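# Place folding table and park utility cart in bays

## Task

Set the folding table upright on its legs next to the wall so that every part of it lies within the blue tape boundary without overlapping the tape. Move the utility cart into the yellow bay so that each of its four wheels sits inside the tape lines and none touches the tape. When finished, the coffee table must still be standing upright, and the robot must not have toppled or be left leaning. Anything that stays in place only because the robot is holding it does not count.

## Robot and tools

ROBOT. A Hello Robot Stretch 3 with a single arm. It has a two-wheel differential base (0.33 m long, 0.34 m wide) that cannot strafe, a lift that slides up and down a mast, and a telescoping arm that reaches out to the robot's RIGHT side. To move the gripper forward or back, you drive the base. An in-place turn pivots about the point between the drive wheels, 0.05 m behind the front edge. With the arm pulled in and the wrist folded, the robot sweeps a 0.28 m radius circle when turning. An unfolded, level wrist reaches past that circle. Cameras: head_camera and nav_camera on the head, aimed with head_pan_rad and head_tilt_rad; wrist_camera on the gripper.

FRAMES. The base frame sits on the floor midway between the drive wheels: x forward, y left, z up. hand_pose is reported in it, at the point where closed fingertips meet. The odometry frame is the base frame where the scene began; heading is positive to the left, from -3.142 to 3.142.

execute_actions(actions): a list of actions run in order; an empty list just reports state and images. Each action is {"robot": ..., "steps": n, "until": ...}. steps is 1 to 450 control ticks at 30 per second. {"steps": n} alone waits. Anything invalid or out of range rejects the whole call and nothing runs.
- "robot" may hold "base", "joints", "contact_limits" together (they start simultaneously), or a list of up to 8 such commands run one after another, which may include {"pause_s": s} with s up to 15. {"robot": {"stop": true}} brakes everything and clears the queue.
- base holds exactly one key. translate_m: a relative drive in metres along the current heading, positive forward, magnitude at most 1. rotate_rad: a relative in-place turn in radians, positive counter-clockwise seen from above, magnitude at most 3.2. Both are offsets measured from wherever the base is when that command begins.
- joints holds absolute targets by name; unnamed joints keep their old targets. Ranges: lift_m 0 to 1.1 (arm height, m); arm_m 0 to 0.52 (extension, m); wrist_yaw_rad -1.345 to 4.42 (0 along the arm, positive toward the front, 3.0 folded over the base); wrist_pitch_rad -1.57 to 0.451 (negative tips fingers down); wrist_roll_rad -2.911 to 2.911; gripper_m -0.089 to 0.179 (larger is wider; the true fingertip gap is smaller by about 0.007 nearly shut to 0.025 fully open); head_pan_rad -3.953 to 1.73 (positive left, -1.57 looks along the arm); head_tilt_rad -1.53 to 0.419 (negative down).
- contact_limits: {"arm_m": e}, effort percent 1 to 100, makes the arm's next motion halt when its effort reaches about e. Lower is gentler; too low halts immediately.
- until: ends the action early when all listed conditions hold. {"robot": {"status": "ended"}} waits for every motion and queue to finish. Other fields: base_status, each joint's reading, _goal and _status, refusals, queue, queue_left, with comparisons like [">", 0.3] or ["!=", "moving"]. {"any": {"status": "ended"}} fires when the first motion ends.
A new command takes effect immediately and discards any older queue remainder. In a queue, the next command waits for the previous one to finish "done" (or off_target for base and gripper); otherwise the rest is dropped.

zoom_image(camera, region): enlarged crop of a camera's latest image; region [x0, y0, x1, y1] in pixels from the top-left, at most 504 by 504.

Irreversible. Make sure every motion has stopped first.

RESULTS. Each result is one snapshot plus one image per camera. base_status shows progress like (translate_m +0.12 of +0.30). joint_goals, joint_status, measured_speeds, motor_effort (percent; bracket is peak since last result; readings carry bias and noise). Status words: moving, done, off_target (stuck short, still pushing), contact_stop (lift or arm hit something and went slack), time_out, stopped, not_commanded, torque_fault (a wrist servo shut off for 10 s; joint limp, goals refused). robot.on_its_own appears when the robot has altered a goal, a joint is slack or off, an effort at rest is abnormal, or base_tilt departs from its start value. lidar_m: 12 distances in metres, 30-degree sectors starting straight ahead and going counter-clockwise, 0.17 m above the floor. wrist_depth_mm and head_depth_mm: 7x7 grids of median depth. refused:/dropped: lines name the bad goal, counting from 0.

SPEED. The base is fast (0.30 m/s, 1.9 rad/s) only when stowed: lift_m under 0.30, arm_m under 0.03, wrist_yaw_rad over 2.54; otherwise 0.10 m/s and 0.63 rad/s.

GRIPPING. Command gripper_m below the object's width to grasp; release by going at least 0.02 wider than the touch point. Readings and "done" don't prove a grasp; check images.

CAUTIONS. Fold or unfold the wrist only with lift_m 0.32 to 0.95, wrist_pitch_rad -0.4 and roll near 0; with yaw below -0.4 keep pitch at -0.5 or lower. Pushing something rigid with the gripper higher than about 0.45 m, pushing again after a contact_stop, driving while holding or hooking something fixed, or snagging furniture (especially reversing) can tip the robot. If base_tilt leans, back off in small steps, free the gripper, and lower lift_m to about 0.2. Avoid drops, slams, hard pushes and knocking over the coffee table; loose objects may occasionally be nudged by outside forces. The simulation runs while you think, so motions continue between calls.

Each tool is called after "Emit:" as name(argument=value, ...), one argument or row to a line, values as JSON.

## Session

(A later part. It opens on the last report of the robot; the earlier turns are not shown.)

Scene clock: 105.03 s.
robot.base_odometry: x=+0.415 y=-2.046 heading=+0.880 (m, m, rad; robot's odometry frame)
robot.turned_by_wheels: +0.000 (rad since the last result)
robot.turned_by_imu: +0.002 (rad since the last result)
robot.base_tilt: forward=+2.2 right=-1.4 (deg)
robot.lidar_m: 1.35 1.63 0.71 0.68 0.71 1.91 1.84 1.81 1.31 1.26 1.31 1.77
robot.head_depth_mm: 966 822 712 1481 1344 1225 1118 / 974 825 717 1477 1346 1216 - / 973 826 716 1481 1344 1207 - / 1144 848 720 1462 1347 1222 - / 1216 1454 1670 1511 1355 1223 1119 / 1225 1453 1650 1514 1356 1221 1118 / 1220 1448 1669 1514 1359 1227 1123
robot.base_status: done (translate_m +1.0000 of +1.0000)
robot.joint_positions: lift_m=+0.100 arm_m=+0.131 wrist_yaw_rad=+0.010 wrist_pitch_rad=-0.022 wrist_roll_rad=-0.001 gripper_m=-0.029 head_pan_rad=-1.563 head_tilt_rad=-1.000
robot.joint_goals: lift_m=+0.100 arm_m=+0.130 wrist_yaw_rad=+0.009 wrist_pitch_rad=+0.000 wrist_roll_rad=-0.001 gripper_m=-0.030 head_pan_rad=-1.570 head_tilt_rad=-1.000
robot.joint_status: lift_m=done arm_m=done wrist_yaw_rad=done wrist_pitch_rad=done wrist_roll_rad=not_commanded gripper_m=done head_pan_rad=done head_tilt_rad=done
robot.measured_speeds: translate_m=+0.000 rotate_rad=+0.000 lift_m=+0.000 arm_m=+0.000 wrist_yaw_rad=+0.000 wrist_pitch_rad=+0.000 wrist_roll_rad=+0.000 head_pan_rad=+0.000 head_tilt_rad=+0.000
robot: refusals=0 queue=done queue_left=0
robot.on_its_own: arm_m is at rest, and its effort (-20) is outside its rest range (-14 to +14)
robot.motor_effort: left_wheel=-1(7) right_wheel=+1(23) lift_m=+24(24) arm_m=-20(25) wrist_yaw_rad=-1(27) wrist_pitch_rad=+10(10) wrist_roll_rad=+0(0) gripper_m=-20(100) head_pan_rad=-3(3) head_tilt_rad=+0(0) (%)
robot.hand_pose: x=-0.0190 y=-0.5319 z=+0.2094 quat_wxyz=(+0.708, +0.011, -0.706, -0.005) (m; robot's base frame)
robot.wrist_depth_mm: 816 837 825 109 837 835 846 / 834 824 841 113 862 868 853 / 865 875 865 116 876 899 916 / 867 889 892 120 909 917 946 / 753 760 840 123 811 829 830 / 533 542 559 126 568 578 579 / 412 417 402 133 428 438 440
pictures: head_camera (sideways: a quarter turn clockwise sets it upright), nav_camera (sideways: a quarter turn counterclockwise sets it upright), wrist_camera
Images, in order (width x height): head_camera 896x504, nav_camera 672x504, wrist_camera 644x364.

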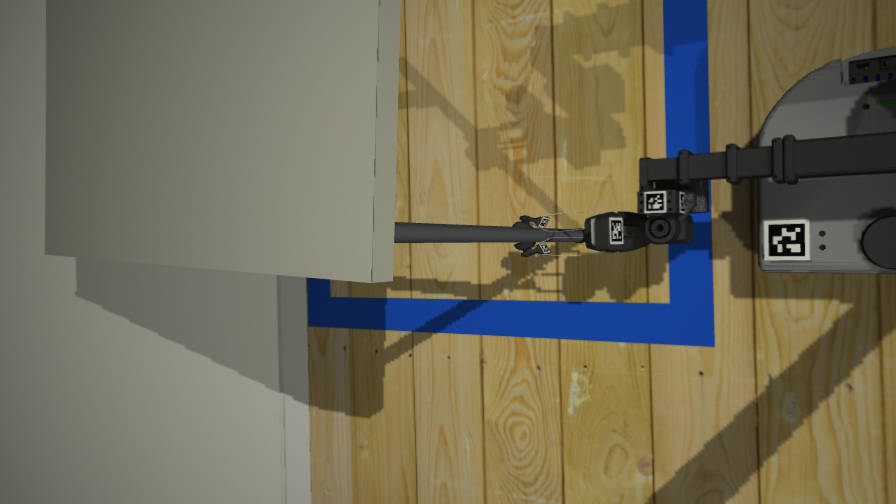

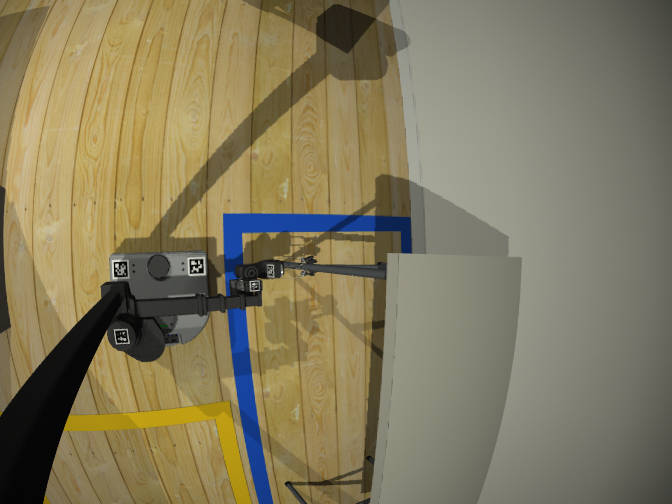

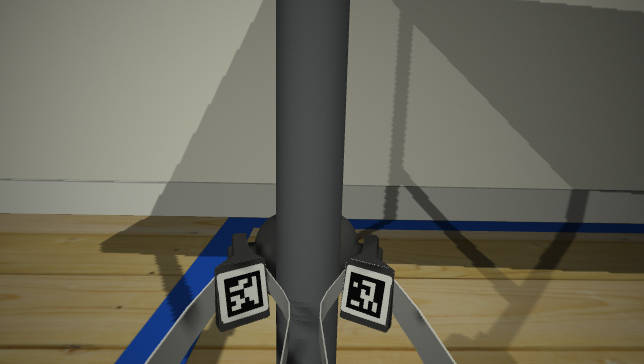

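Emit:
execute_actions(
  actions=[
    {"robot":[{"joints":{"gripper_m":0.12}},{"joints":{"arm_m":0.0,"head_pan_rad":-2.5,"head_tilt_rad":-0.8}}],"steps":400,"until":{"robot":{"status":"ended"}}},
  ],
)

Emit:
execute_actions(
  actions=[
    {"robot":[{"joints":{"gripper_m":0.0,"wrist_yaw_rad":1.2,"head_pan_rad":0.1,"head_tilt_rad":-0.7}},{"joints":{"lift_m":0.34,"wrist_pitch_rad":-0.4}},{"joints":{"wrist_yaw_rad":2.95}},{"joints":{"lift_m":0.28}}],"steps":400,"until":{"robot":{"status":"ended"}}},
  ],
)

Scene clock: 110.83 s.
robot.base_odometry: x=+0.415 y=-2.046 heading=+0.880 (m, m, rad; robot's odometry frame)
robot.turned_by_wheels: +0.000 (rad since the last result)
robot.turned_by_imu: +0.001 (rad since the last result)
robot.base_tilt: forward=+2.2 right=-1.4 (deg)
robot.lidar_m: 1.35 1.63 0.71 0.68 0.71 1.91 1.84 1.21 1.31 1.26 1.31 1.78
robot.head_depth_mm: 1692 1857 2072 1753 1486 1291 1146 / 1807 1152 2080 1761 1500 1300 1148 / 1919 1158 1544 1774 1488 1297 1177 / 1891 1155 938 1759 1503 1306 1159 / 1683 1159 912 1642 1500 1309 1153 / 1529 1168 913 772 1507 1301 1155 / 1385 1170 918 752 1442 1312 1148
robot.base_status: done (translate_m +1.0000 of +1.0000)
robot.joint_positions: lift_m=+0.100 arm_m=+0.000 wrist_yaw_rad=+0.011 wrist_pitch_rad=-0.022 wrist_roll_rad=-0.001 gripper_m=+0.120 head_pan_rad=-2.493 head_tilt_rad=-0.804
robot.joint_goals: lift_m=+0.100 arm_m=+0.000 wrist_yaw_rad=+0.009 wrist_pitch_rad=+0.000 wrist_roll_rad=-0.001 gripper_m=+0.120 head_pan_rad=-2.500 head_tilt_rad=-0.800
robot.joint_status: lift_m=done arm_m=done wrist_yaw_rad=done wrist_pitch_rad=done wrist_roll_rad=not_commanded gripper_m=done head_pan_rad=done head_tilt_rad=done
robot.measured_speeds: translate_m=+0.000 rotate_rad=+0.000 lift_m=+0.000 arm_m=+0.000 wrist_yaw_rad=+0.000 wrist_pitch_rad=+0.000 wrist_roll_rad=+0.000 head_pan_rad=+0.000 head_tilt_rad=+0.000
robot: refusals=0 queue=done queue_left=0
robot.motor_effort: left_wheel=-2(2) right_wheel=+1(1) lift_m=+24(25) arm_m=-5(18) wrist_yaw_rad=-2(4) wrist_pitch_rad=+10(10) wrist_roll_rad=+0(0) gripper_m=+1(79) head_pan_rad=-3(34) head_tilt_rad=+1(15) (%)
robot.hand_pose: x=-0.0186 y=-0.4009 z=+0.2093 quat_wxyz=(+0.708, +0.012, -0.706, -0.004) (m; robot's base frame)
robot.wrist_depth_mm: 948 950 940 945 980 975 977 / 959 945 968 980 990 - - / 979 - 1000 995 - - - / - - - - - - - / 751 827 775 739 812 861 841 / 531 - 549 531 558 586 584 / 414 401 428 393 430 419 442
pictures: head_camera (sideways: a quarter turn clockwise sets it upright), nav_camera (sideways: a quarter turn counterclockwise sets it upright), wrist_camera
Images, in order (width x height): head_camera 896x504, nav_camera 672x504, wrist_camera 644x364.

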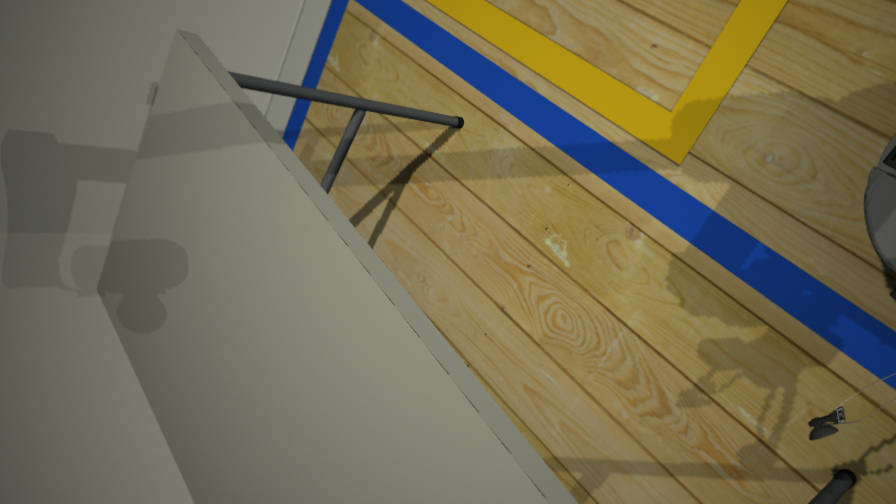

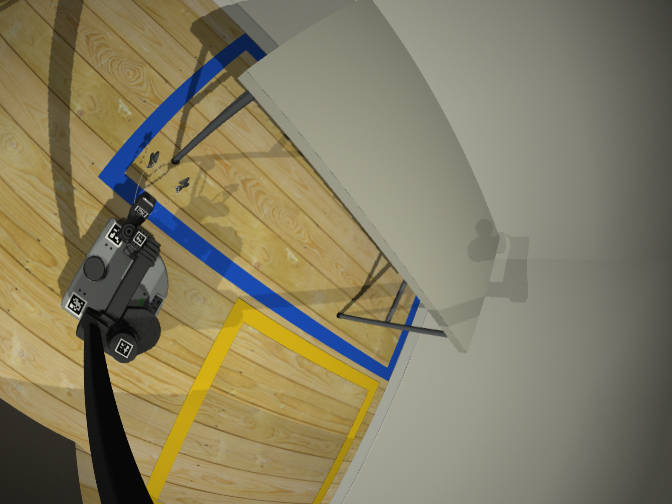

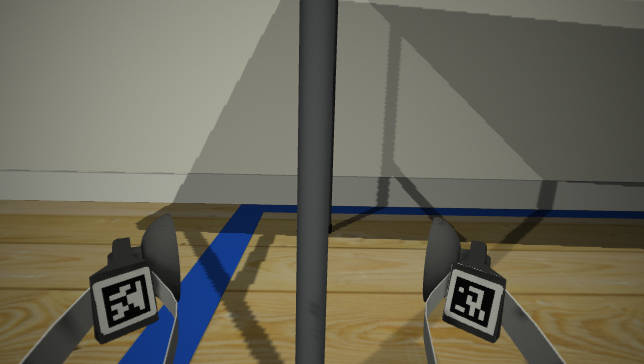

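Scene clock: 118.73 s.
robot.base_odometry: x=+0.415 y=-2.046 heading=+0.880 (m, m, rad; robot's odometry frame)
robot.turned_by_wheels: +0.000 (rad since the last result)
robot.turned_by_imu: +0.002 (rad since the last result)
robot.base_tilt: forward=+2.2 right=-1.4 (deg)
robot.lidar_m: 1.36 1.64 0.71 0.68 0.71 1.91 1.83 1.21 1.31 0.50 1.31 1.77
robot.head_depth_mm: 2572 2848 2504 1951 1600 1361 1181 / 2448 2796 2404 1961 1599 1363 1189 / 1842 1889 1977 1887 1614 1364 1185 / 2492 1575 1722 1859 1613 1373 1189 / 2529 1849 1880 1902 1612 1375 1200 / 2606 2936 2546 1973 1610 1373 1195 / 2655 3010 2513 1978 1625 1375 1191
robot.base_status: done (translate_m +1.0000 of +1.0000)
robot.joint_positions: lift_m=+0.280 arm_m=+0.000 wrist_yaw_rad=+2.947 wrist_pitch_rad=-0.416 wrist_roll_rad=-0.001 gripper_m=+0.000 head_pan_rad=+0.093 head_tilt_rad=-0.705
robot.joint_goals: lift_m=+0.280 arm_m=+0.000 wrist_yaw_rad=+2.950 wrist_pitch_rad=-0.400 wrist_roll_rad=-0.001 gripper_m=+0.000 head_pan_rad=+0.100 head_tilt_rad=-0.700
robot.joint_status: lift_m=done arm_m=done wrist_yaw_rad=done wrist_pitch_rad=done wrist_roll_rad=not_commanded gripper_m=done head_pan_rad=done head_tilt_rad=done
robot.measured_speeds: translate_m=+0.000 rotate_rad=+0.000 lift_m=+0.000 arm_m=+0.000 wrist_yaw_rad=+0.000 wrist_pitch_rad=+0.000 wrist_roll_rad=+0.000 head_pan_rad=+0.000 head_tilt_rad=+0.000
robot: refusals=0 queue=done queue_left=0
robot.motor_effort: left_wheel=-2(2) right_wheel=+1(1) lift_m=+23(47) arm_m=-4(5) wrist_yaw_rad=+2(2) wrist_pitch_rad=+7(9) wrist_roll_rad=+0(0) gripper_m=-2(83) head_pan_rad=+3(34) head_tilt_rad=+2(9) (%)
robot.hand_pose: x=+0.0221 y=+0.0752 z=+0.2936 quat_wxyz=(+0.213, +0.702, +0.078, +0.675) (m; robot's base frame)
robot.wrist_depth_mm: - 624 656 682 744 - - / - 688 703 750 - - - / 888 - 780 834 994 - - / 683 - 731 744 761 786 783 / 571 - 602 644 612 619 646 / 487 496 - - 521 527 532 / - - - 435 451 454 460
pictures: head_camera (sideways: a quarter turn clockwise sets it upright), nav_camera (sideways: a quarter turn counterclockwise sets it upright), wrist_camera
Images, in order (width x height): head_camera 896x504, nav_camera 672x504, wrist_camera 644x364.

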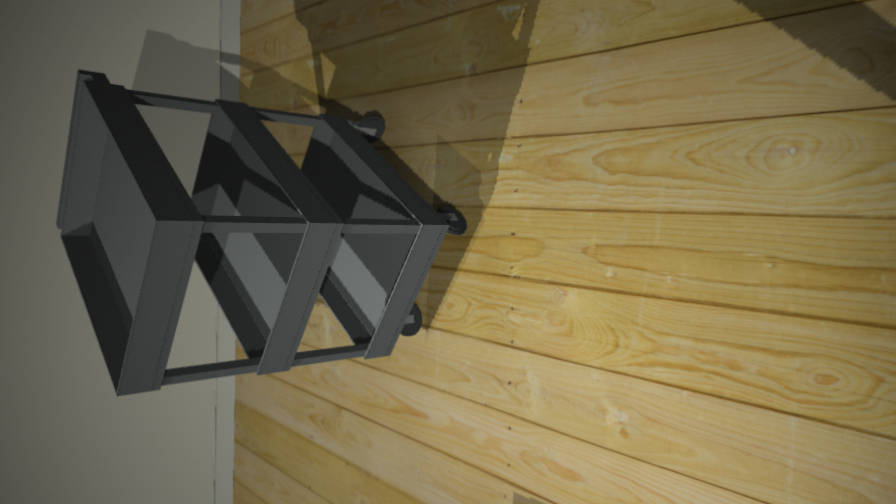

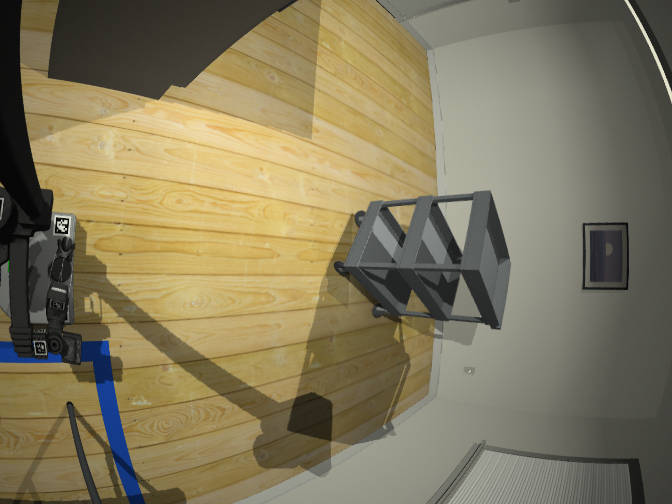

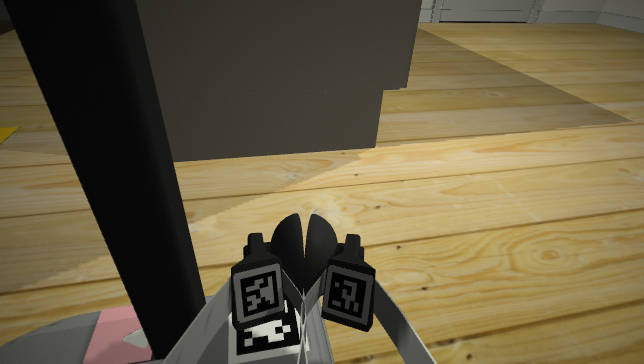

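Emit:
execute_actions(
  actions=[
    {"robot":[{"base":{"translate_m":0.3}},{"base":{"rotate_rad":-0.485}},{"base":{"translate_m":1.0}},{"base":{"translate_m":0.65}},{"base":{"rotate_rad":1.0}},{"base":{"translate_m":0.64},"joints":{"head_pan_rad":0,"head_tilt_rad":-0.9}},{"base":{"rotate_rad":1.98}}],"steps":450,"until":{"robot":{"status":"ended"}}},
    {"steps":450,"until":{"robot":{"status":"ended"}}},
  ],
)

Scene clock: 141.50 s.
robot.base_odometry: x=+2.242 y=-0.550 heading=-2.908 (m, m, rad; robot's odometry frame)
robot.turned_by_wheels: +2.495 (rad since the last result)
robot.turned_by_imu: +2.552 (rad since the last result)
robot.base_tilt: forward=+2.2 right=-1.4 (deg)
robot.lidar_m: 0.48 2.34 1.30 0.86 0.80 0.80 0.66 0.61 0.62 0.78 1.65 0.51
robot.head_depth_mm: 2787 847 721 975 1348 1254 1128 / 1030 877 724 1004 1204 1256 1133 / 1033 876 724 987 1138 1254 1129 / 1026 880 726 988 1114 1238 1132 / 1016 881 729 790 1091 1242 1133 / 2307 2196 1791 1582 1432 1259 1134 / 3000 2348 1939 1653 1439 1270 1133
robot.base_status: done (rotate_rad +1.9799 of +1.9800)
robot.joint_positions: lift_m=+0.280 arm_m=+0.000 wrist_yaw_rad=+2.948 wrist_pitch_rad=-0.416 wrist_roll_rad=-0.001 gripper_m=+0.000 head_pan_rad=+0.007 head_tilt_rad=-0.889
robot.joint_goals: lift_m=+0.280 arm_m=+0.000 wrist_yaw_rad=+2.950 wrist_pitch_rad=-0.400 wrist_roll_rad=-0.001 gripper_m=+0.000 head_pan_rad=+0.000 head_tilt_rad=-0.900
robot.joint_status: lift_m=done arm_m=done wrist_yaw_rad=done wrist_pitch_rad=done wrist_roll_rad=not_commanded gripper_m=done head_pan_rad=done head_tilt_rad=done
robot.measured_speeds: translate_m=+0.000 rotate_rad=+0.000 lift_m=+0.000 arm_m=+0.000 wrist_yaw_rad=+0.000 wrist_pitch_rad=+0.000 wrist_roll_rad=+0.000 head_pan_rad=+0.000 head_tilt_rad=+0.000
robot: refusals=0 queue=done queue_left=0
robot.motor_effort: left_wheel=-2(7) right_wheel=+2(11) lift_m=+22(23) arm_m=-5(5) wrist_yaw_rad=+1(2) wrist_pitch_rad=+7(7) wrist_roll_rad=+0(1) gripper_m=-2(2) head_pan_rad=-3(13) head_tilt_rad=-4(19) (%)
robot.hand_pose: x=+0.0219 y=+0.0752 z=+0.2936 quat_wxyz=(+0.212, +0.702, +0.079, +0.675) (m; robot's base frame)
robot.wrist_depth_mm: - 792 931 - - - - / - 845 985 - - - - / 676 - 926 961 961 - - / 702 - 727 742 770 761 788 / 576 - 607 649 609 617 639 / 494 490 - - 524 525 527 / - - - 434 449 451 453
pictures: head_camera (sideways: a quarter turn clockwise sets it upright), nav_camera (sideways: a quarter turn counterclockwise sets it upright), wrist_camera
Images, in order (width x height): head_camera 896x504, nav_camera 672x504, wrist_camera 644x364.

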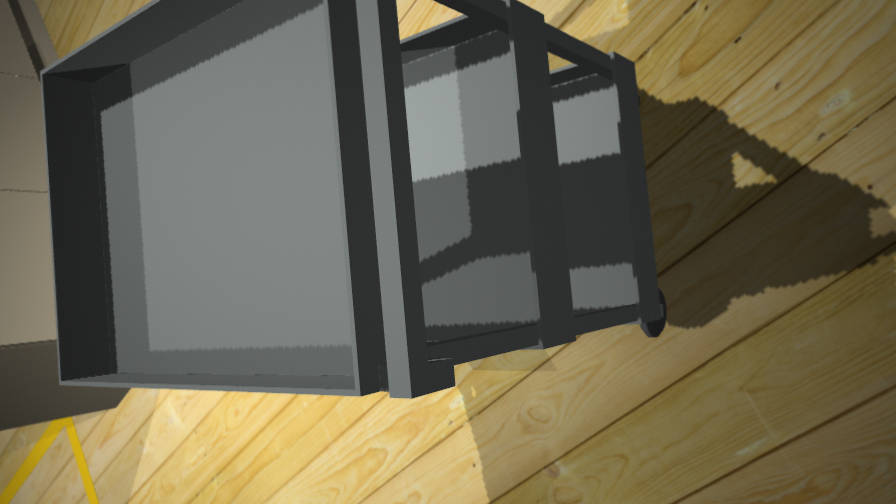

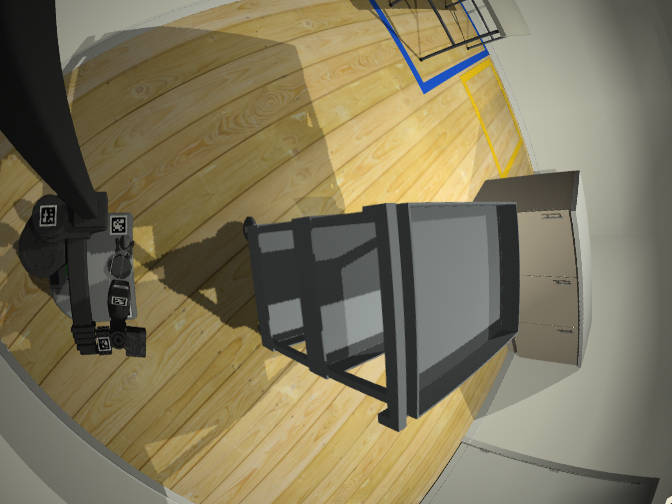

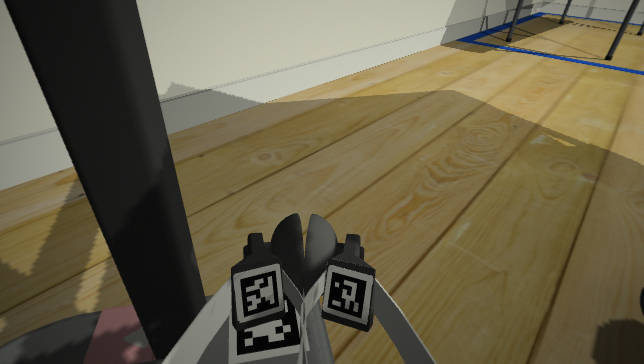

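Emit:
execute_actions(
  actions=[
    {"robot":[{"joints":{"lift_m":0.34}},{"joints":{"wrist_yaw_rad":2.05,"arm_m":0.06,"lift_m":0.6}},{"joints":{"lift_m":0.745,"wrist_pitch_rad":0,"wrist_roll_rad":1.57,"gripper_m":0.11}},{"base":{"translate_m":0.19}}],"steps":450,"until":{"robot":{"status":"ended"}}},
  ],
)

Scene clock: 151.63 s.
robot.base_odometry: x=+2.057 y=-0.594 heading=-2.909 (m, m, rad; robot's odometry frame)
robot.turned_by_wheels: +0.000 (rad since the last result)
robot.turned_by_imu: +0.003 (rad since the last result)
robot.base_tilt: forward=+2.2 right=-1.4 (deg)
robot.lidar_m: 0.29 0.29 1.49 0.99 0.91 0.92 0.83 0.77 0.78 0.98 0.46 0.31
robot.head_depth_mm: 2694 840 722 615 515 843 1118 / 2452 875 723 615 489 1067 1122 / 2236 879 725 618 487 1022 1133 / 2058 876 727 619 505 835 1127 / 1958 866 729 620 479 835 1123 / 2149 888 711 608 484 1239 1137 / 2993 2366 1937 1657 1428 1270 1138
robot.base_status: done (translate_m +0.1900 of +0.1900)
robot.joint_positions: lift_m=+0.745 arm_m=+0.060 wrist_yaw_rad=+2.053 wrist_pitch_rad=-0.022 wrist_roll_rad=+1.569 gripper_m=+0.110 head_pan_rad=+0.007 head_tilt_rad=-0.889
robot.joint_goals: lift_m=+0.745 arm_m=+0.060 wrist_yaw_rad=+2.050 wrist_pitch_rad=+0.000 wrist_roll_rad=+1.570 gripper_m=+0.110 head_pan_rad=+0.000 head_tilt_rad=-0.900
robot.joint_status: lift_m=done arm_m=done wrist_yaw_rad=done wrist_pitch_rad=done wrist_roll_rad=done gripper_m=done head_pan_rad=done head_tilt_rad=done
robot.measured_speeds: translate_m=+0.000 rotate_rad=+0.000 lift_m=+0.000 arm_m=+0.000 wrist_yaw_rad=+0.000 wrist_pitch_rad=+0.000 wrist_roll_rad=+0.000 head_pan_rad=+0.000 head_tilt_rad=+0.000
robot: refusals=0 queue=done queue_left=0
robot.motor_effort: left_wheel=-2(3) right_wheel=+2(7) lift_m=+45(47) arm_m=+5(5) wrist_yaw_rad=-2(4) wrist_pitch_rad=+10(10) wrist_roll_rad=+0(2) gripper_m=-1(82) head_pan_rad=-3(3) head_tilt_rad=-4(4) (%)
robot.hand_pose: x=+0.2052 y=-0.0861 z=+0.8533 quat_wxyz=(+0.011, +0.855, -0.518, -0.005) (m; robot's base frame)
robot.wrist_depth_mm: - - - 144 203 631 441 / - - - 159 220 647 442 / - - - 172 245 634 443 / - - - 191 - 599 443 / - - - 213 - - 437 / - - - 307 358 404 367 / - - - 322 - - 962
pictures: head_camera (sideways: a quarter turn clockwise sets it upright), nav_camera (sideways: a quarter turn counterclockwise sets it upright), wrist_camera
Images, in order (width x height): head_camera 896x504, nav_camera 672x504, wrist_camera 644x364.

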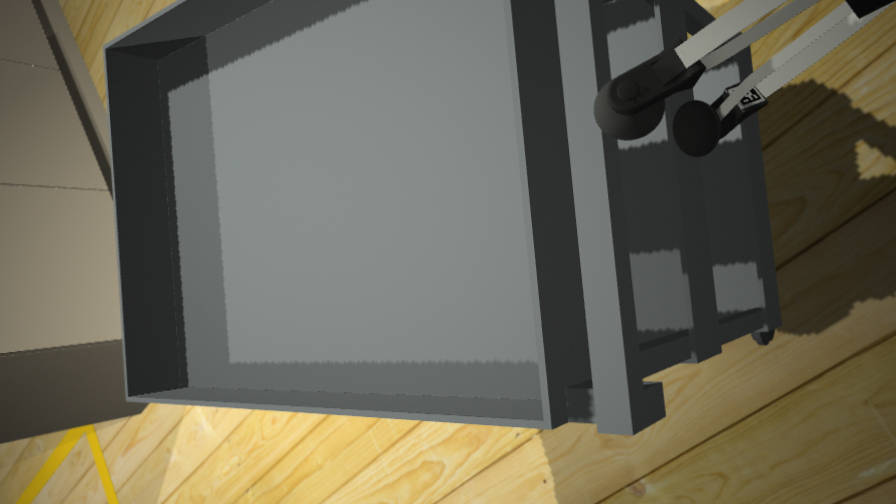

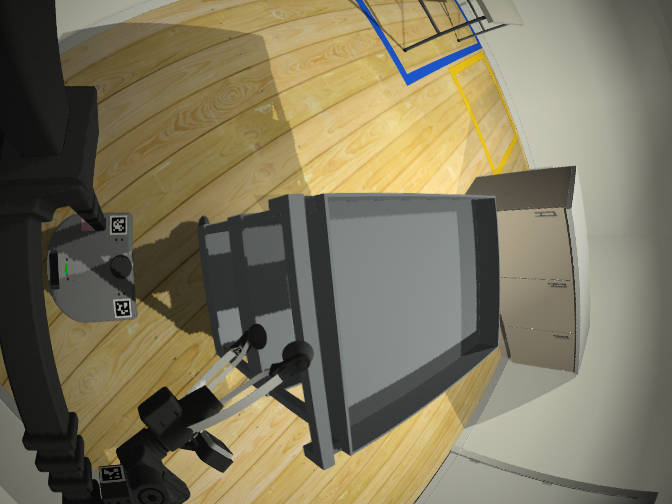

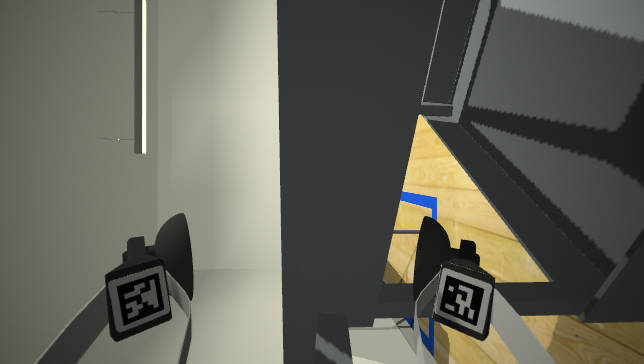

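Emit:
execute_actions(
  actions=[
    {"robot":[{"base":{"translate_m":0.04},"joints":{"lift_m":0.735}},{"joints":{"gripper_m":-0.018}},{"base":{"translate_m":0.03},"joints":{"arm_m":0.24}}],"steps":450,"until":{"robot":{"status":"ended"}}},
  ],
)

Scene clock: 158.33 s.
robot.base_odometry: x=+1.989 y=-0.610 heading=-2.908 (m, m, rad; robot's odometry frame)
robot.turned_by_wheels: +0.000 (rad since the last result)
robot.turned_by_imu: +0.002 (rad since the last result)
robot.base_tilt: forward=+2.3 right=-1.4 (deg)
robot.lidar_m: 0.19 3.25 1.55 1.03 0.95 0.97 0.89 0.82 0.83 1.05 0.37 0.19
robot.head_depth_mm: 2618 848 722 617 535 437 1123 / 2408 854 722 616 537 432 1099 / 2207 850 726 617 537 491 1012 / 2025 831 727 619 820 1091 1112 / 1889 826 729 1019 1378 1267 1132 / 2062 2283 1892 1647 1435 1262 1137 / 2979 2330 1932 1646 1428 1265 1133
robot.base_status: done (translate_m +0.0300 of +0.0300)
robot.joint_positions: lift_m=+0.735 arm_m=+0.239 wrist_yaw_rad=+2.069 wrist_pitch_rad=+0.007 wrist_roll_rad=+1.569 gripper_m=-0.017 head_pan_rad=+0.007 head_tilt_rad=-0.889
robot.joint_goals: lift_m=+0.735 arm_m=+0.240 wrist_yaw_rad=+2.050 wrist_pitch_rad=+0.000 wrist_roll_rad=+1.570 gripper_m=-0.018 head_pan_rad=+0.000 head_tilt_rad=-0.900
robot.joint_status: lift_m=done arm_m=done wrist_yaw_rad=done wrist_pitch_rad=done wrist_roll_rad=done gripper_m=done head_pan_rad=done head_tilt_rad=done
robot.measured_speeds: translate_m=+0.000 rotate_rad=+0.000 lift_m=+0.000 arm_m=+0.000 wrist_yaw_rad=+0.000 wrist_pitch_rad=+0.000 wrist_roll_rad=+0.000 head_pan_rad=+0.000 head_tilt_rad=+0.000
robot: refusals=0 queue=done queue_left=0
robot.on_its_own: wrist_yaw_rad is at rest, and its effort (-15) is outside its rest range (-12 to +12)
robot.motor_effort: left_wheel=+1(4) right_wheel=-4(14) lift_m=+22(44) arm_m=+8(10) wrist_yaw_rad=-15(32) wrist_pitch_rad=-3(10) wrist_roll_rad=+1(1) gripper_m=-17(91) head_pan_rad=-4(3) head_tilt_rad=-4(4) (%)
robot.hand_pose: x=+0.2039 y=-0.2620 z=+0.8516 quat_wxyz=(-0.002, +0.859, -0.511, +0.003) (m; robot's base frame)
robot.wrist_depth_mm: - - - 127 183 665 453 / - - - 134 192 665 452 / - - - 141 203 657 449 / - - - 150 214 657 448 / - - - 154 230 617 447 / - - - 163 - - 448 / - - - 179 - - 405
pictures: head_camera (sideways: a quarter turn clockwise sets it upright), nav_camera (sideways: a quarter turn counterclockwise sets it upright), wrist_camera
Images, in order (width x height): head_camera 896x504, nav_camera 672x504, wrist_camera 644x364.

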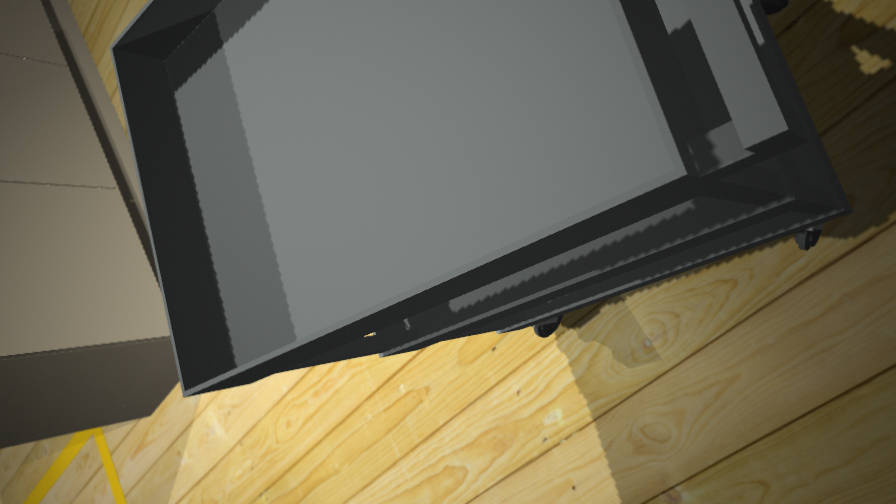

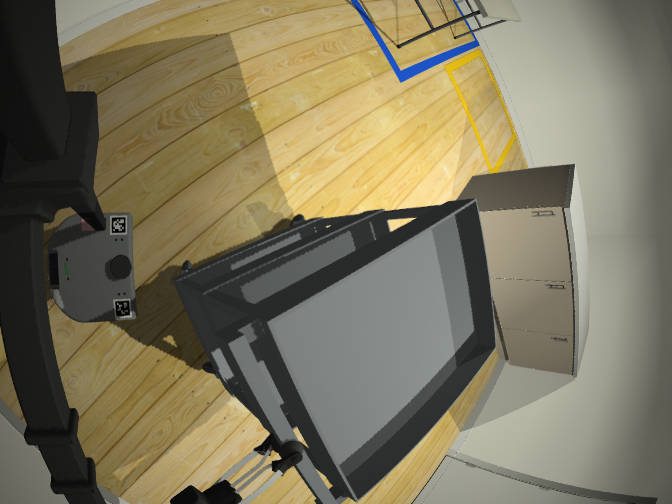

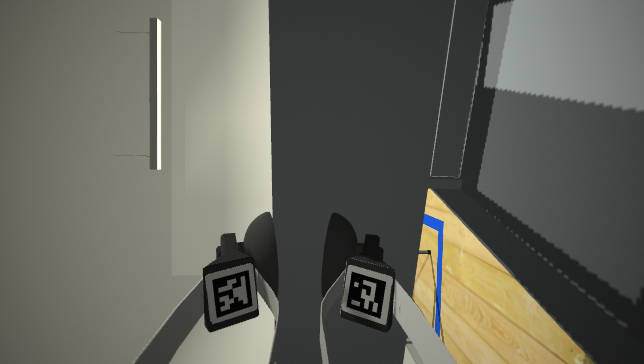

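Emit:
execute_actions(
  actions=[
    {"robot":[{"base":{"translate_m":0.06},"joints":{"arm_m":0.385,"head_pan_rad":-0.3}}],"steps":450,"until":{"robot":{"status":"ended"}}},
  ],
)

Scene clock: 160.77 s.
robot.base_odometry: x=+1.930 y=-0.624 heading=-2.908 (m, m, rad; robot's odometry frame)
robot.turned_by_wheels: +0.000 (rad since the last result)
robot.turned_by_imu: +0.001 (rad since the last result)
robot.base_tilt: forward=+2.2 right=-1.4 (deg)
robot.lidar_m: 0.33 3.89 1.62 1.07 0.99 1.00 0.94 0.87 0.88 1.11 0.24 0.25
robot.head_depth_mm: 2645 2315 721 614 535 1200 1128 / 2741 814 724 616 536 702 1112 / 2845 834 727 617 532 806 1083 / 2726 865 728 619 851 1078 1128 / 2367 857 727 617 915 1208 1134 / 2135 820 730 662 1150 1268 1133 / 1915 2000 732 920 1411 1268 1136
robot.base_status: done (translate_m +0.0600 of +0.0600)
robot.joint_positions: lift_m=+0.735 arm_m=+0.385 wrist_yaw_rad=+2.059 wrist_pitch_rad=+0.008 wrist_roll_rad=+1.569 gripper_m=-0.017 head_pan_rad=-0.293 head_tilt_rad=-0.889
robot.joint_goals: lift_m=+0.735 arm_m=+0.385 wrist_yaw_rad=+2.050 wrist_pitch_rad=+0.000 wrist_roll_rad=+1.570 gripper_m=-0.018 head_pan_rad=-0.300 head_tilt_rad=-0.900
robot.joint_status: lift_m=done arm_m=done wrist_yaw_rad=done wrist_pitch_rad=done wrist_roll_rad=done gripper_m=done head_pan_rad=done head_tilt_rad=done
robot.measured_speeds: translate_m=+0.000 rotate_rad=+0.000 lift_m=+0.000 arm_m=+0.000 wrist_yaw_rad=+0.000 wrist_pitch_rad=+0.000 wrist_roll_rad=+0.000 head_pan_rad=+0.000 head_tilt_rad=+0.000
robot: refusals=0 queue=done queue_left=0
robot.motor_effort: left_wheel=+1(4) right_wheel=-7(18) lift_m=+22(23) arm_m=+8(11) wrist_yaw_rad=-7(29) wrist_pitch_rad=-3(4) wrist_roll_rad=+1(1) gripper_m=-13(18) head_pan_rad=-4(23) head_tilt_rad=-5(5) (%)
robot.hand_pose: x=+0.2051 y=-0.4091 z=+0.8518 quat_wxyz=(-0.002, +0.857, -0.515, +0.003) (m; robot's base frame)
robot.wrist_depth_mm: - - - 165 226 644 449 / - - - 168 230 648 448 / - - - 170 233 660 450 / - - - 174 237 653 449 / - - - 236 826 648 446 / - - - - - 616 442 / - - - 183 - - 426
pictures: head_camera (sideways: a quarter turn clockwise sets it upright), nav_camera (sideways: a quarter turn counterclockwise sets it upright), wrist_camera
Images, in order (width x height): head_camera 896x504, nav_camera 672x504, wrist_camera 644x364.

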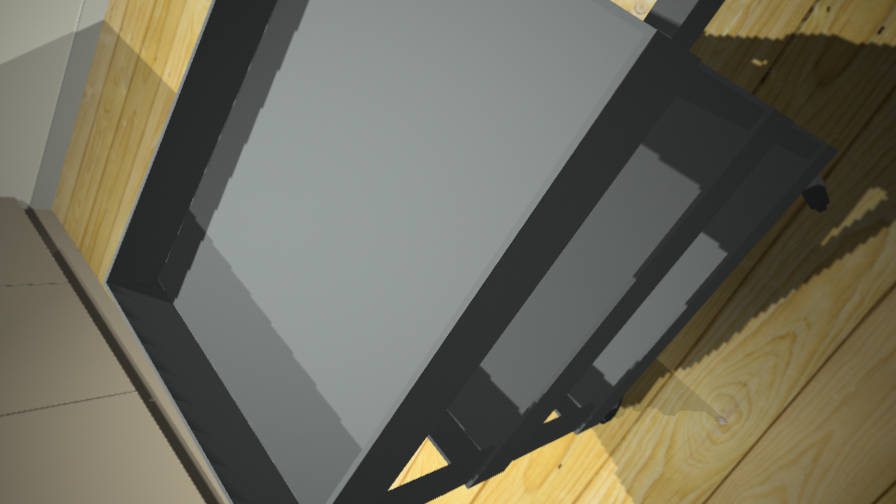

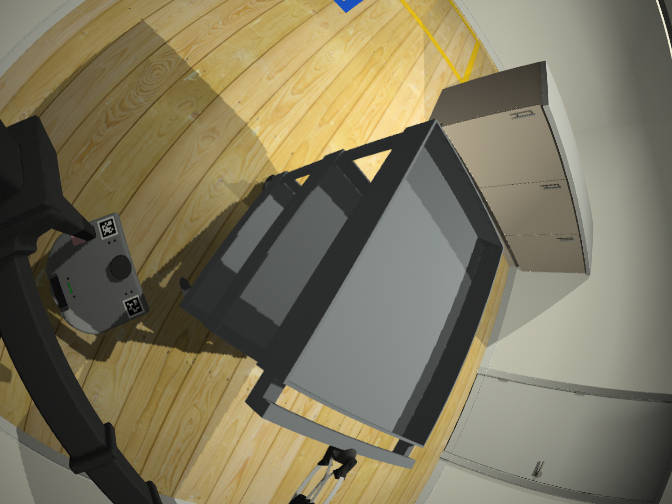

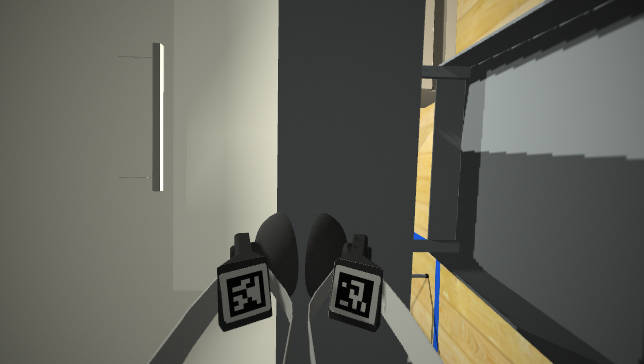

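Emit:
execute_actions(
  actions=[
    {"robot":[{"joints":{"gripper_m":0.11}},{"base":{"translate_m":-0.3}},{"joints":{"arm_m":0.0,"head_pan_rad":0},"base":{"rotate_rad":-1.365}},{"base":{"translate_m":0.476}},{"base":{"rotate_rad":1.93}},{"joints":{"arm_m":0.1}}],"steps":450,"until":{"robot":{"status":"ended"}}},
    {"steps":450,"until":{"robot":{"status":"ended"}}},
  ],
)

Scene clock: 183.97 s.
robot.base_odometry: x=+2.020 y=-0.123 heading=-2.343 (m, m, rad; robot's odometry frame)
robot.turned_by_wheels: +0.565 (rad since the last result)
robot.turned_by_imu: +0.582 (rad since the last result)
robot.base_tilt: forward=+2.2 right=-1.4 (deg)
robot.lidar_m: 0.45 1.91 1.32 1.24 0.66 0.45 0.43 0.43 0.56 1.29 2.55 0.47
robot.head_depth_mm: 1003 873 722 963 927 1245 1123 / 999 877 723 963 942 1205 1126 / 998 876 725 965 948 1223 1130 / 1000 884 729 595 928 1218 1130 / 2948 2267 1885 1575 1428 1256 1137 / 3007 2323 1939 1654 1437 1265 1136 / 2898 2343 1923 1647 1429 1270 1137
robot.base_status: done (rotate_rad +1.9299 of +1.9300)
robot.joint_positions: lift_m=+0.735 arm_m=+0.100 wrist_yaw_rad=+2.052 wrist_pitch_rad=-0.018 wrist_roll_rad=+1.570 gripper_m=+0.110 head_pan_rad=-0.007 head_tilt_rad=-0.889
robot.joint_goals: lift_m=+0.735 arm_m=+0.100 wrist_yaw_rad=+2.050 wrist_pitch_rad=+0.000 wrist_roll_rad=+1.570 gripper_m=+0.110 head_pan_rad=+0.000 head_tilt_rad=-0.900
robot.joint_status: lift_m=done arm_m=done wrist_yaw_rad=done wrist_pitch_rad=done wrist_roll_rad=done gripper_m=done head_pan_rad=done head_tilt_rad=done
robot.measured_speeds: translate_m=+0.000 rotate_rad=+0.000 lift_m=+0.000 arm_m=+0.000 wrist_yaw_rad=+0.000 wrist_pitch_rad=+0.000 wrist_roll_rad=+0.000 head_pan_rad=+0.000 head_tilt_rad=+0.000
robot: refusals=0 queue=done queue_left=0
robot.motor_effort: left_wheel=-2(5) right_wheel=+2(8) lift_m=+22(22) arm_m=+5(7) wrist_yaw_rad=-2(8) wrist_pitch_rad=+8(8) wrist_roll_rad=+1(1) gripper_m=+0(82) head_pan_rad=+3(22) head_tilt_rad=-4(4) (%)
robot.hand_pose: x=+0.2054 y=-0.1262 z=+0.8453 quat_wxyz=(+0.008, +0.855, -0.518, -0.004) (m; robot's base frame)
robot.wrist_depth_mm: - - - 323 908 626 437 / - - - 361 - 626 384 / - - - 395 - 587 431 / - - - 437 474 480 484 / - - - - - - 967 / - - - - - - 974 / - - - - - - 971
pictures: head_camera (sideways: a quarter turn clockwise sets it upright), nav_camera (sideways: a quarter turn counterclockwise sets it upright), wrist_camera
Images, in order (width x height): head_camera 896x504, nav_camera 672x504, wrist_camera 644x364.

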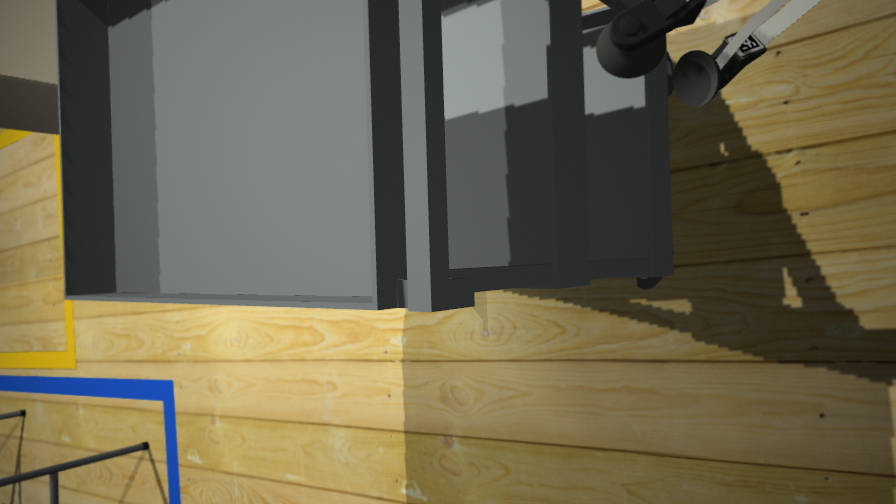

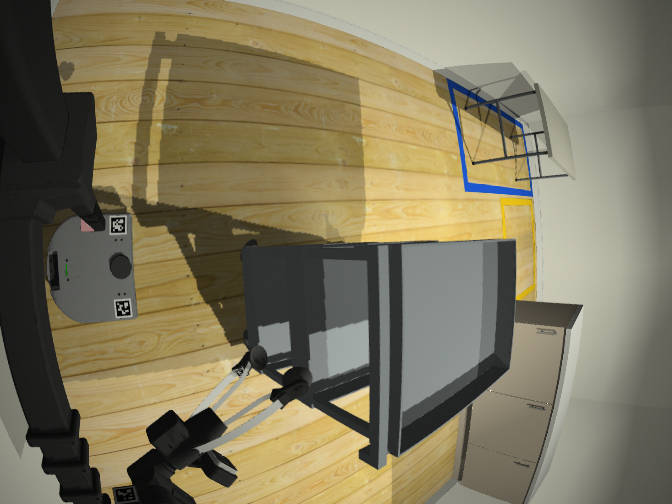

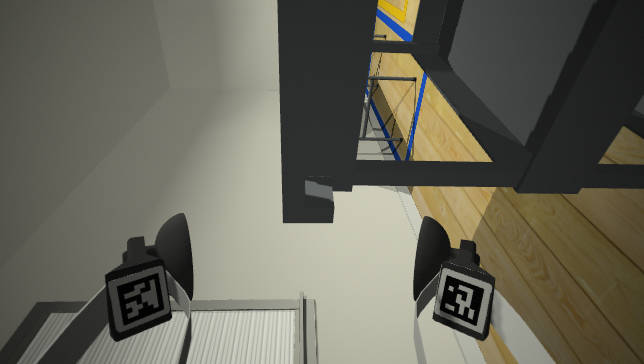

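Emit:
execute_actions(
  actions=[
    {"robot":[{"base":{"translate_m":0.205},"joints":{"head_tilt_rad":-0.6}},{"joints":{"gripper_m":-0.018}},{"base":{"translate_m":0.6}}],"steps":450,"until":{"robot":{"status":"ended"}}},
  ],
)

Scene clock: 196.60 s.
robot.base_odometry: x=+1.458 y=-0.700 heading=-2.344 (m, m, rad; robot's odometry frame)
robot.turned_by_wheels: +0.000 (rad since the last result)
robot.turned_by_imu: +0.005 (rad since the last result)
robot.base_tilt: forward=+2.2 right=-1.4 (deg)
robot.lidar_m: 0.29 1.80 1.38 1.30 1.33 1.31 1.23 1.26 1.63 0.43 0.30 0.28
robot.head_depth_mm: 3197 1630 1535 851 672 556 447 / 3187 3455 2720 2006 674 557 436 / 3115 3486 3055 2237 1718 545 418 / 3114 3442 3027 2231 1764 1454 435 / 3104 3414 3052 2234 1764 1458 1242 / 3079 3400 3072 2231 1763 1464 1242 / 3033 3219 3048 2178 1778 1461 1253
robot.base_status: done (translate_m +0.6000 of +0.6000)
robot.joint_positions: lift_m=+0.735 arm_m=+0.100 wrist_yaw_rad=+2.048 wrist_pitch_rad=+0.008 wrist_roll_rad=+1.570 gripper_m=-0.017 head_pan_rad=-0.007 head_tilt_rad=-0.606
robot.joint_goals: lift_m=+0.735 arm_m=+0.100 wrist_yaw_rad=+2.050 wrist_pitch_rad=+0.000 wrist_roll_rad=+1.570 gripper_m=-0.018 head_pan_rad=+0.000 head_tilt_rad=-0.600
robot.joint_status: lift_m=done arm_m=done wrist_yaw_rad=done wrist_pitch_rad=done wrist_roll_rad=done gripper_m=done head_pan_rad=done head_tilt_rad=done
robot.measured_speeds: translate_m=+0.000 rotate_rad=+0.000 lift_m=+0.000 arm_m=+0.000 wrist_yaw_rad=+0.000 wrist_pitch_rad=+0.000 wrist_roll_rad=+0.000 head_pan_rad=+0.000 head_tilt_rad=+0.000
robot: refusals=0 queue=done queue_left=0
robot.motor_effort: left_wheel=-3(4) right_wheel=+5(17) lift_m=+22(22) arm_m=+3(5) wrist_yaw_rad=+1(25) wrist_pitch_rad=-3(8) wrist_roll_rad=+1(0) gripper_m=-18(93) head_pan_rad=+3(3) head_tilt_rad=+2(18) (%)
robot.hand_pose: x=+0.2064 y=-0.1270 z=+0.8519 quat_wxyz=(-0.003, +0.854, -0.520, +0.003) (m; robot's base frame)
robot.wrist_depth_mm: - - - - - 96 411 / - - - - 119 115 419 / - - - - 143 - 396 / - - 53 51 189 - 375 / - - 86 70 305 316 319 / - - - 132 - - 977 / - - - - - - -
pictures: head_camera (sideways: a quarter turn clockwise sets it upright), nav_camera (sideways: a quarter turn counterclockwise sets it upright), wrist_camera
Images, in order (width x height): head_camera 896x504, nav_camera 672x504, wrist_camera 644x364.

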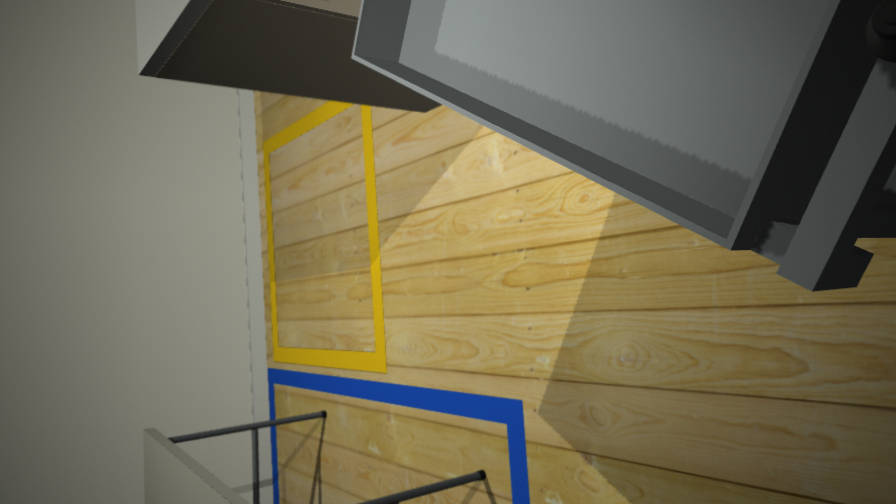

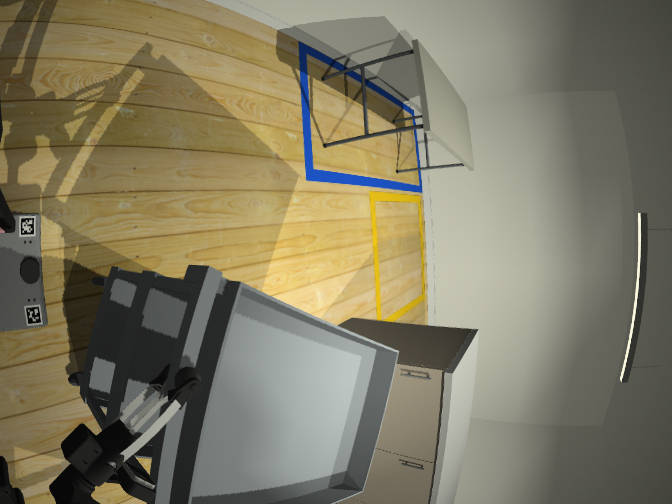

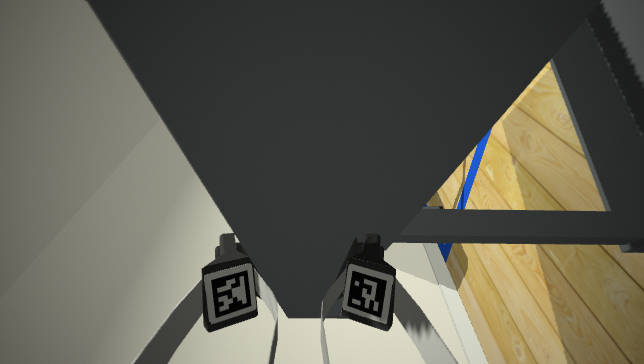

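Emit:
execute_actions(
  actions=[
    {"robot":[{"base":{"translate_m":-0.45}},{"joints":{"arm_m":0.3}}],"steps":450,"until":{"robot":{"status":"ended"}}},
  ],
)

Scene clock: 205.00 s.
robot.base_odometry: x=+1.772 y=-0.378 heading=-2.343 (m, m, rad; robot's odometry frame)
robot.turned_by_wheels: +0.000 (rad since the last result)
robot.turned_by_imu: +0.001 (rad since the last result)
robot.base_tilt: forward=+2.2 right=-1.4 (deg)
robot.lidar_m: 0.47 1.96 1.35 1.27 1.21 0.83 0.78 0.80 1.03 2.37 0.32 0.27
robot.head_depth_mm: 3589 1782 1892 850 672 544 480 / 3512 2224 2265 852 654 857 784 / 3545 3918 3068 863 1048 992 1147 / 3518 3827 3038 2273 1772 1461 1245 / 3512 3872 3068 2242 1764 1463 1245 / 3469 3858 3056 2261 1765 1463 1247 / 3397 2727 3093 2261 1776 1463 1244
robot.base_status: done (translate_m -0.4500 of -0.4500)
robot.joint_positions: lift_m=+0.735 arm_m=+0.300 wrist_yaw_rad=+2.008 wrist_pitch_rad=+0.007 wrist_roll_rad=+1.570 gripper_m=-0.017 head_pan_rad=-0.007 head_tilt_rad=-0.606
robot.joint_goals: lift_m=+0.735 arm_m=+0.300 wrist_yaw_rad=+1.987 wrist_pitch_rad=+0.000 wrist_roll_rad=+1.570 gripper_m=-0.018 head_pan_rad=+0.000 head_tilt_rad=-0.600
robot.joint_status: lift_m=done arm_m=done wrist_yaw_rad=done wrist_pitch_rad=done wrist_roll_rad=done gripper_m=done head_pan_rad=done head_tilt_rad=done
robot.measured_speeds: translate_m=+0.000 rotate_rad=+0.000 lift_m=+0.000 arm_m=+0.000 wrist_yaw_rad=+0.000 wrist_pitch_rad=+0.000 wrist_roll_rad=+0.000 head_pan_rad=+0.000 head_tilt_rad=+0.000
robot: refusals=0 queue=done queue_left=0
robot.on_its_own: wrist_yaw_rad is held at +1.987, not at your +2.050, by its stall guard, which is not easing now; wrist_yaw_rad is at rest, and its effort (-16) is outside its rest range (-12 to +12)
robot.motor_effort: left_wheel=-1(5) right_wheel=+3(12) lift_m=+22(22) arm_m=+7(11) wrist_yaw_rad=-16(31) wrist_pitch_rad=-3(3) wrist_roll_rad=+0(0) gripper_m=-18(17) head_pan_rad=+2(4) head_tilt_rad=+2(2) (%)
robot.hand_pose: x=+0.2110 y=-0.3360 z=+0.8517 quat_wxyz=(-0.002, +0.843, -0.537, +0.003) (m; robot's base frame)
robot.wrist_depth_mm: - - - 99 153 622 455 / - - - 105 163 671 454 / - - - 112 175 657 447 / - - - 121 189 608 448 / - - - 130 207 - 437 / - - - 140 - - 408 / - - - 159 268 289 293
pictures: head_camera (sideways: a quarter turn clockwise sets it upright), nav_camera (sideways: a quarter turn counterclockwise sets it upright), wrist_camera
Images, in order (width x height): head_camera 896x504, nav_camera 672x504, wrist_camera 644x364.

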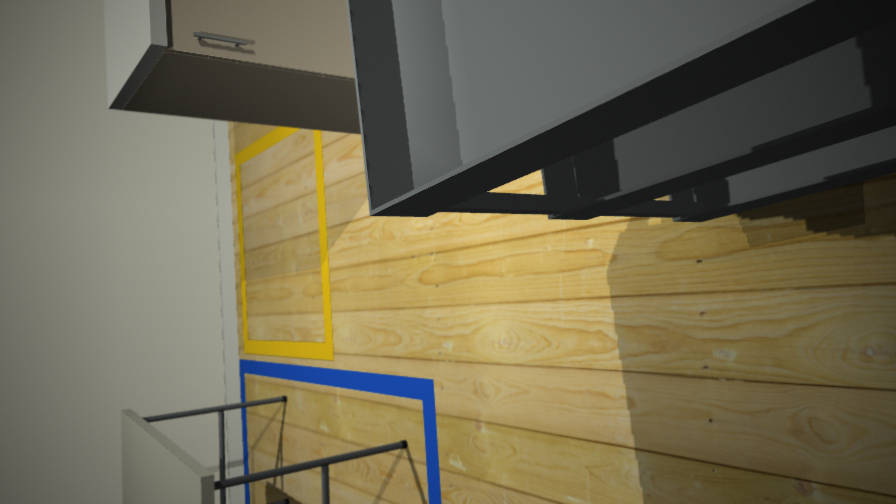

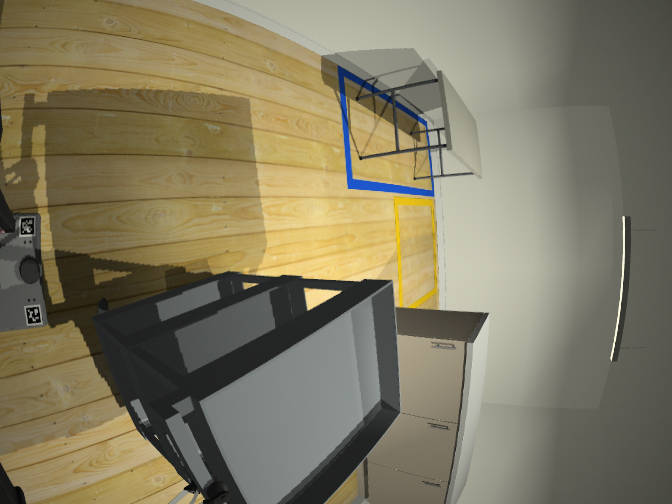

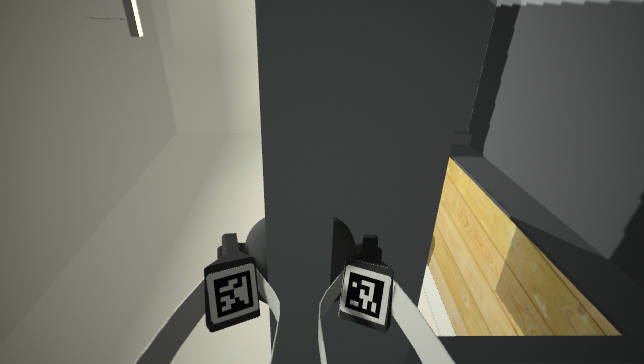

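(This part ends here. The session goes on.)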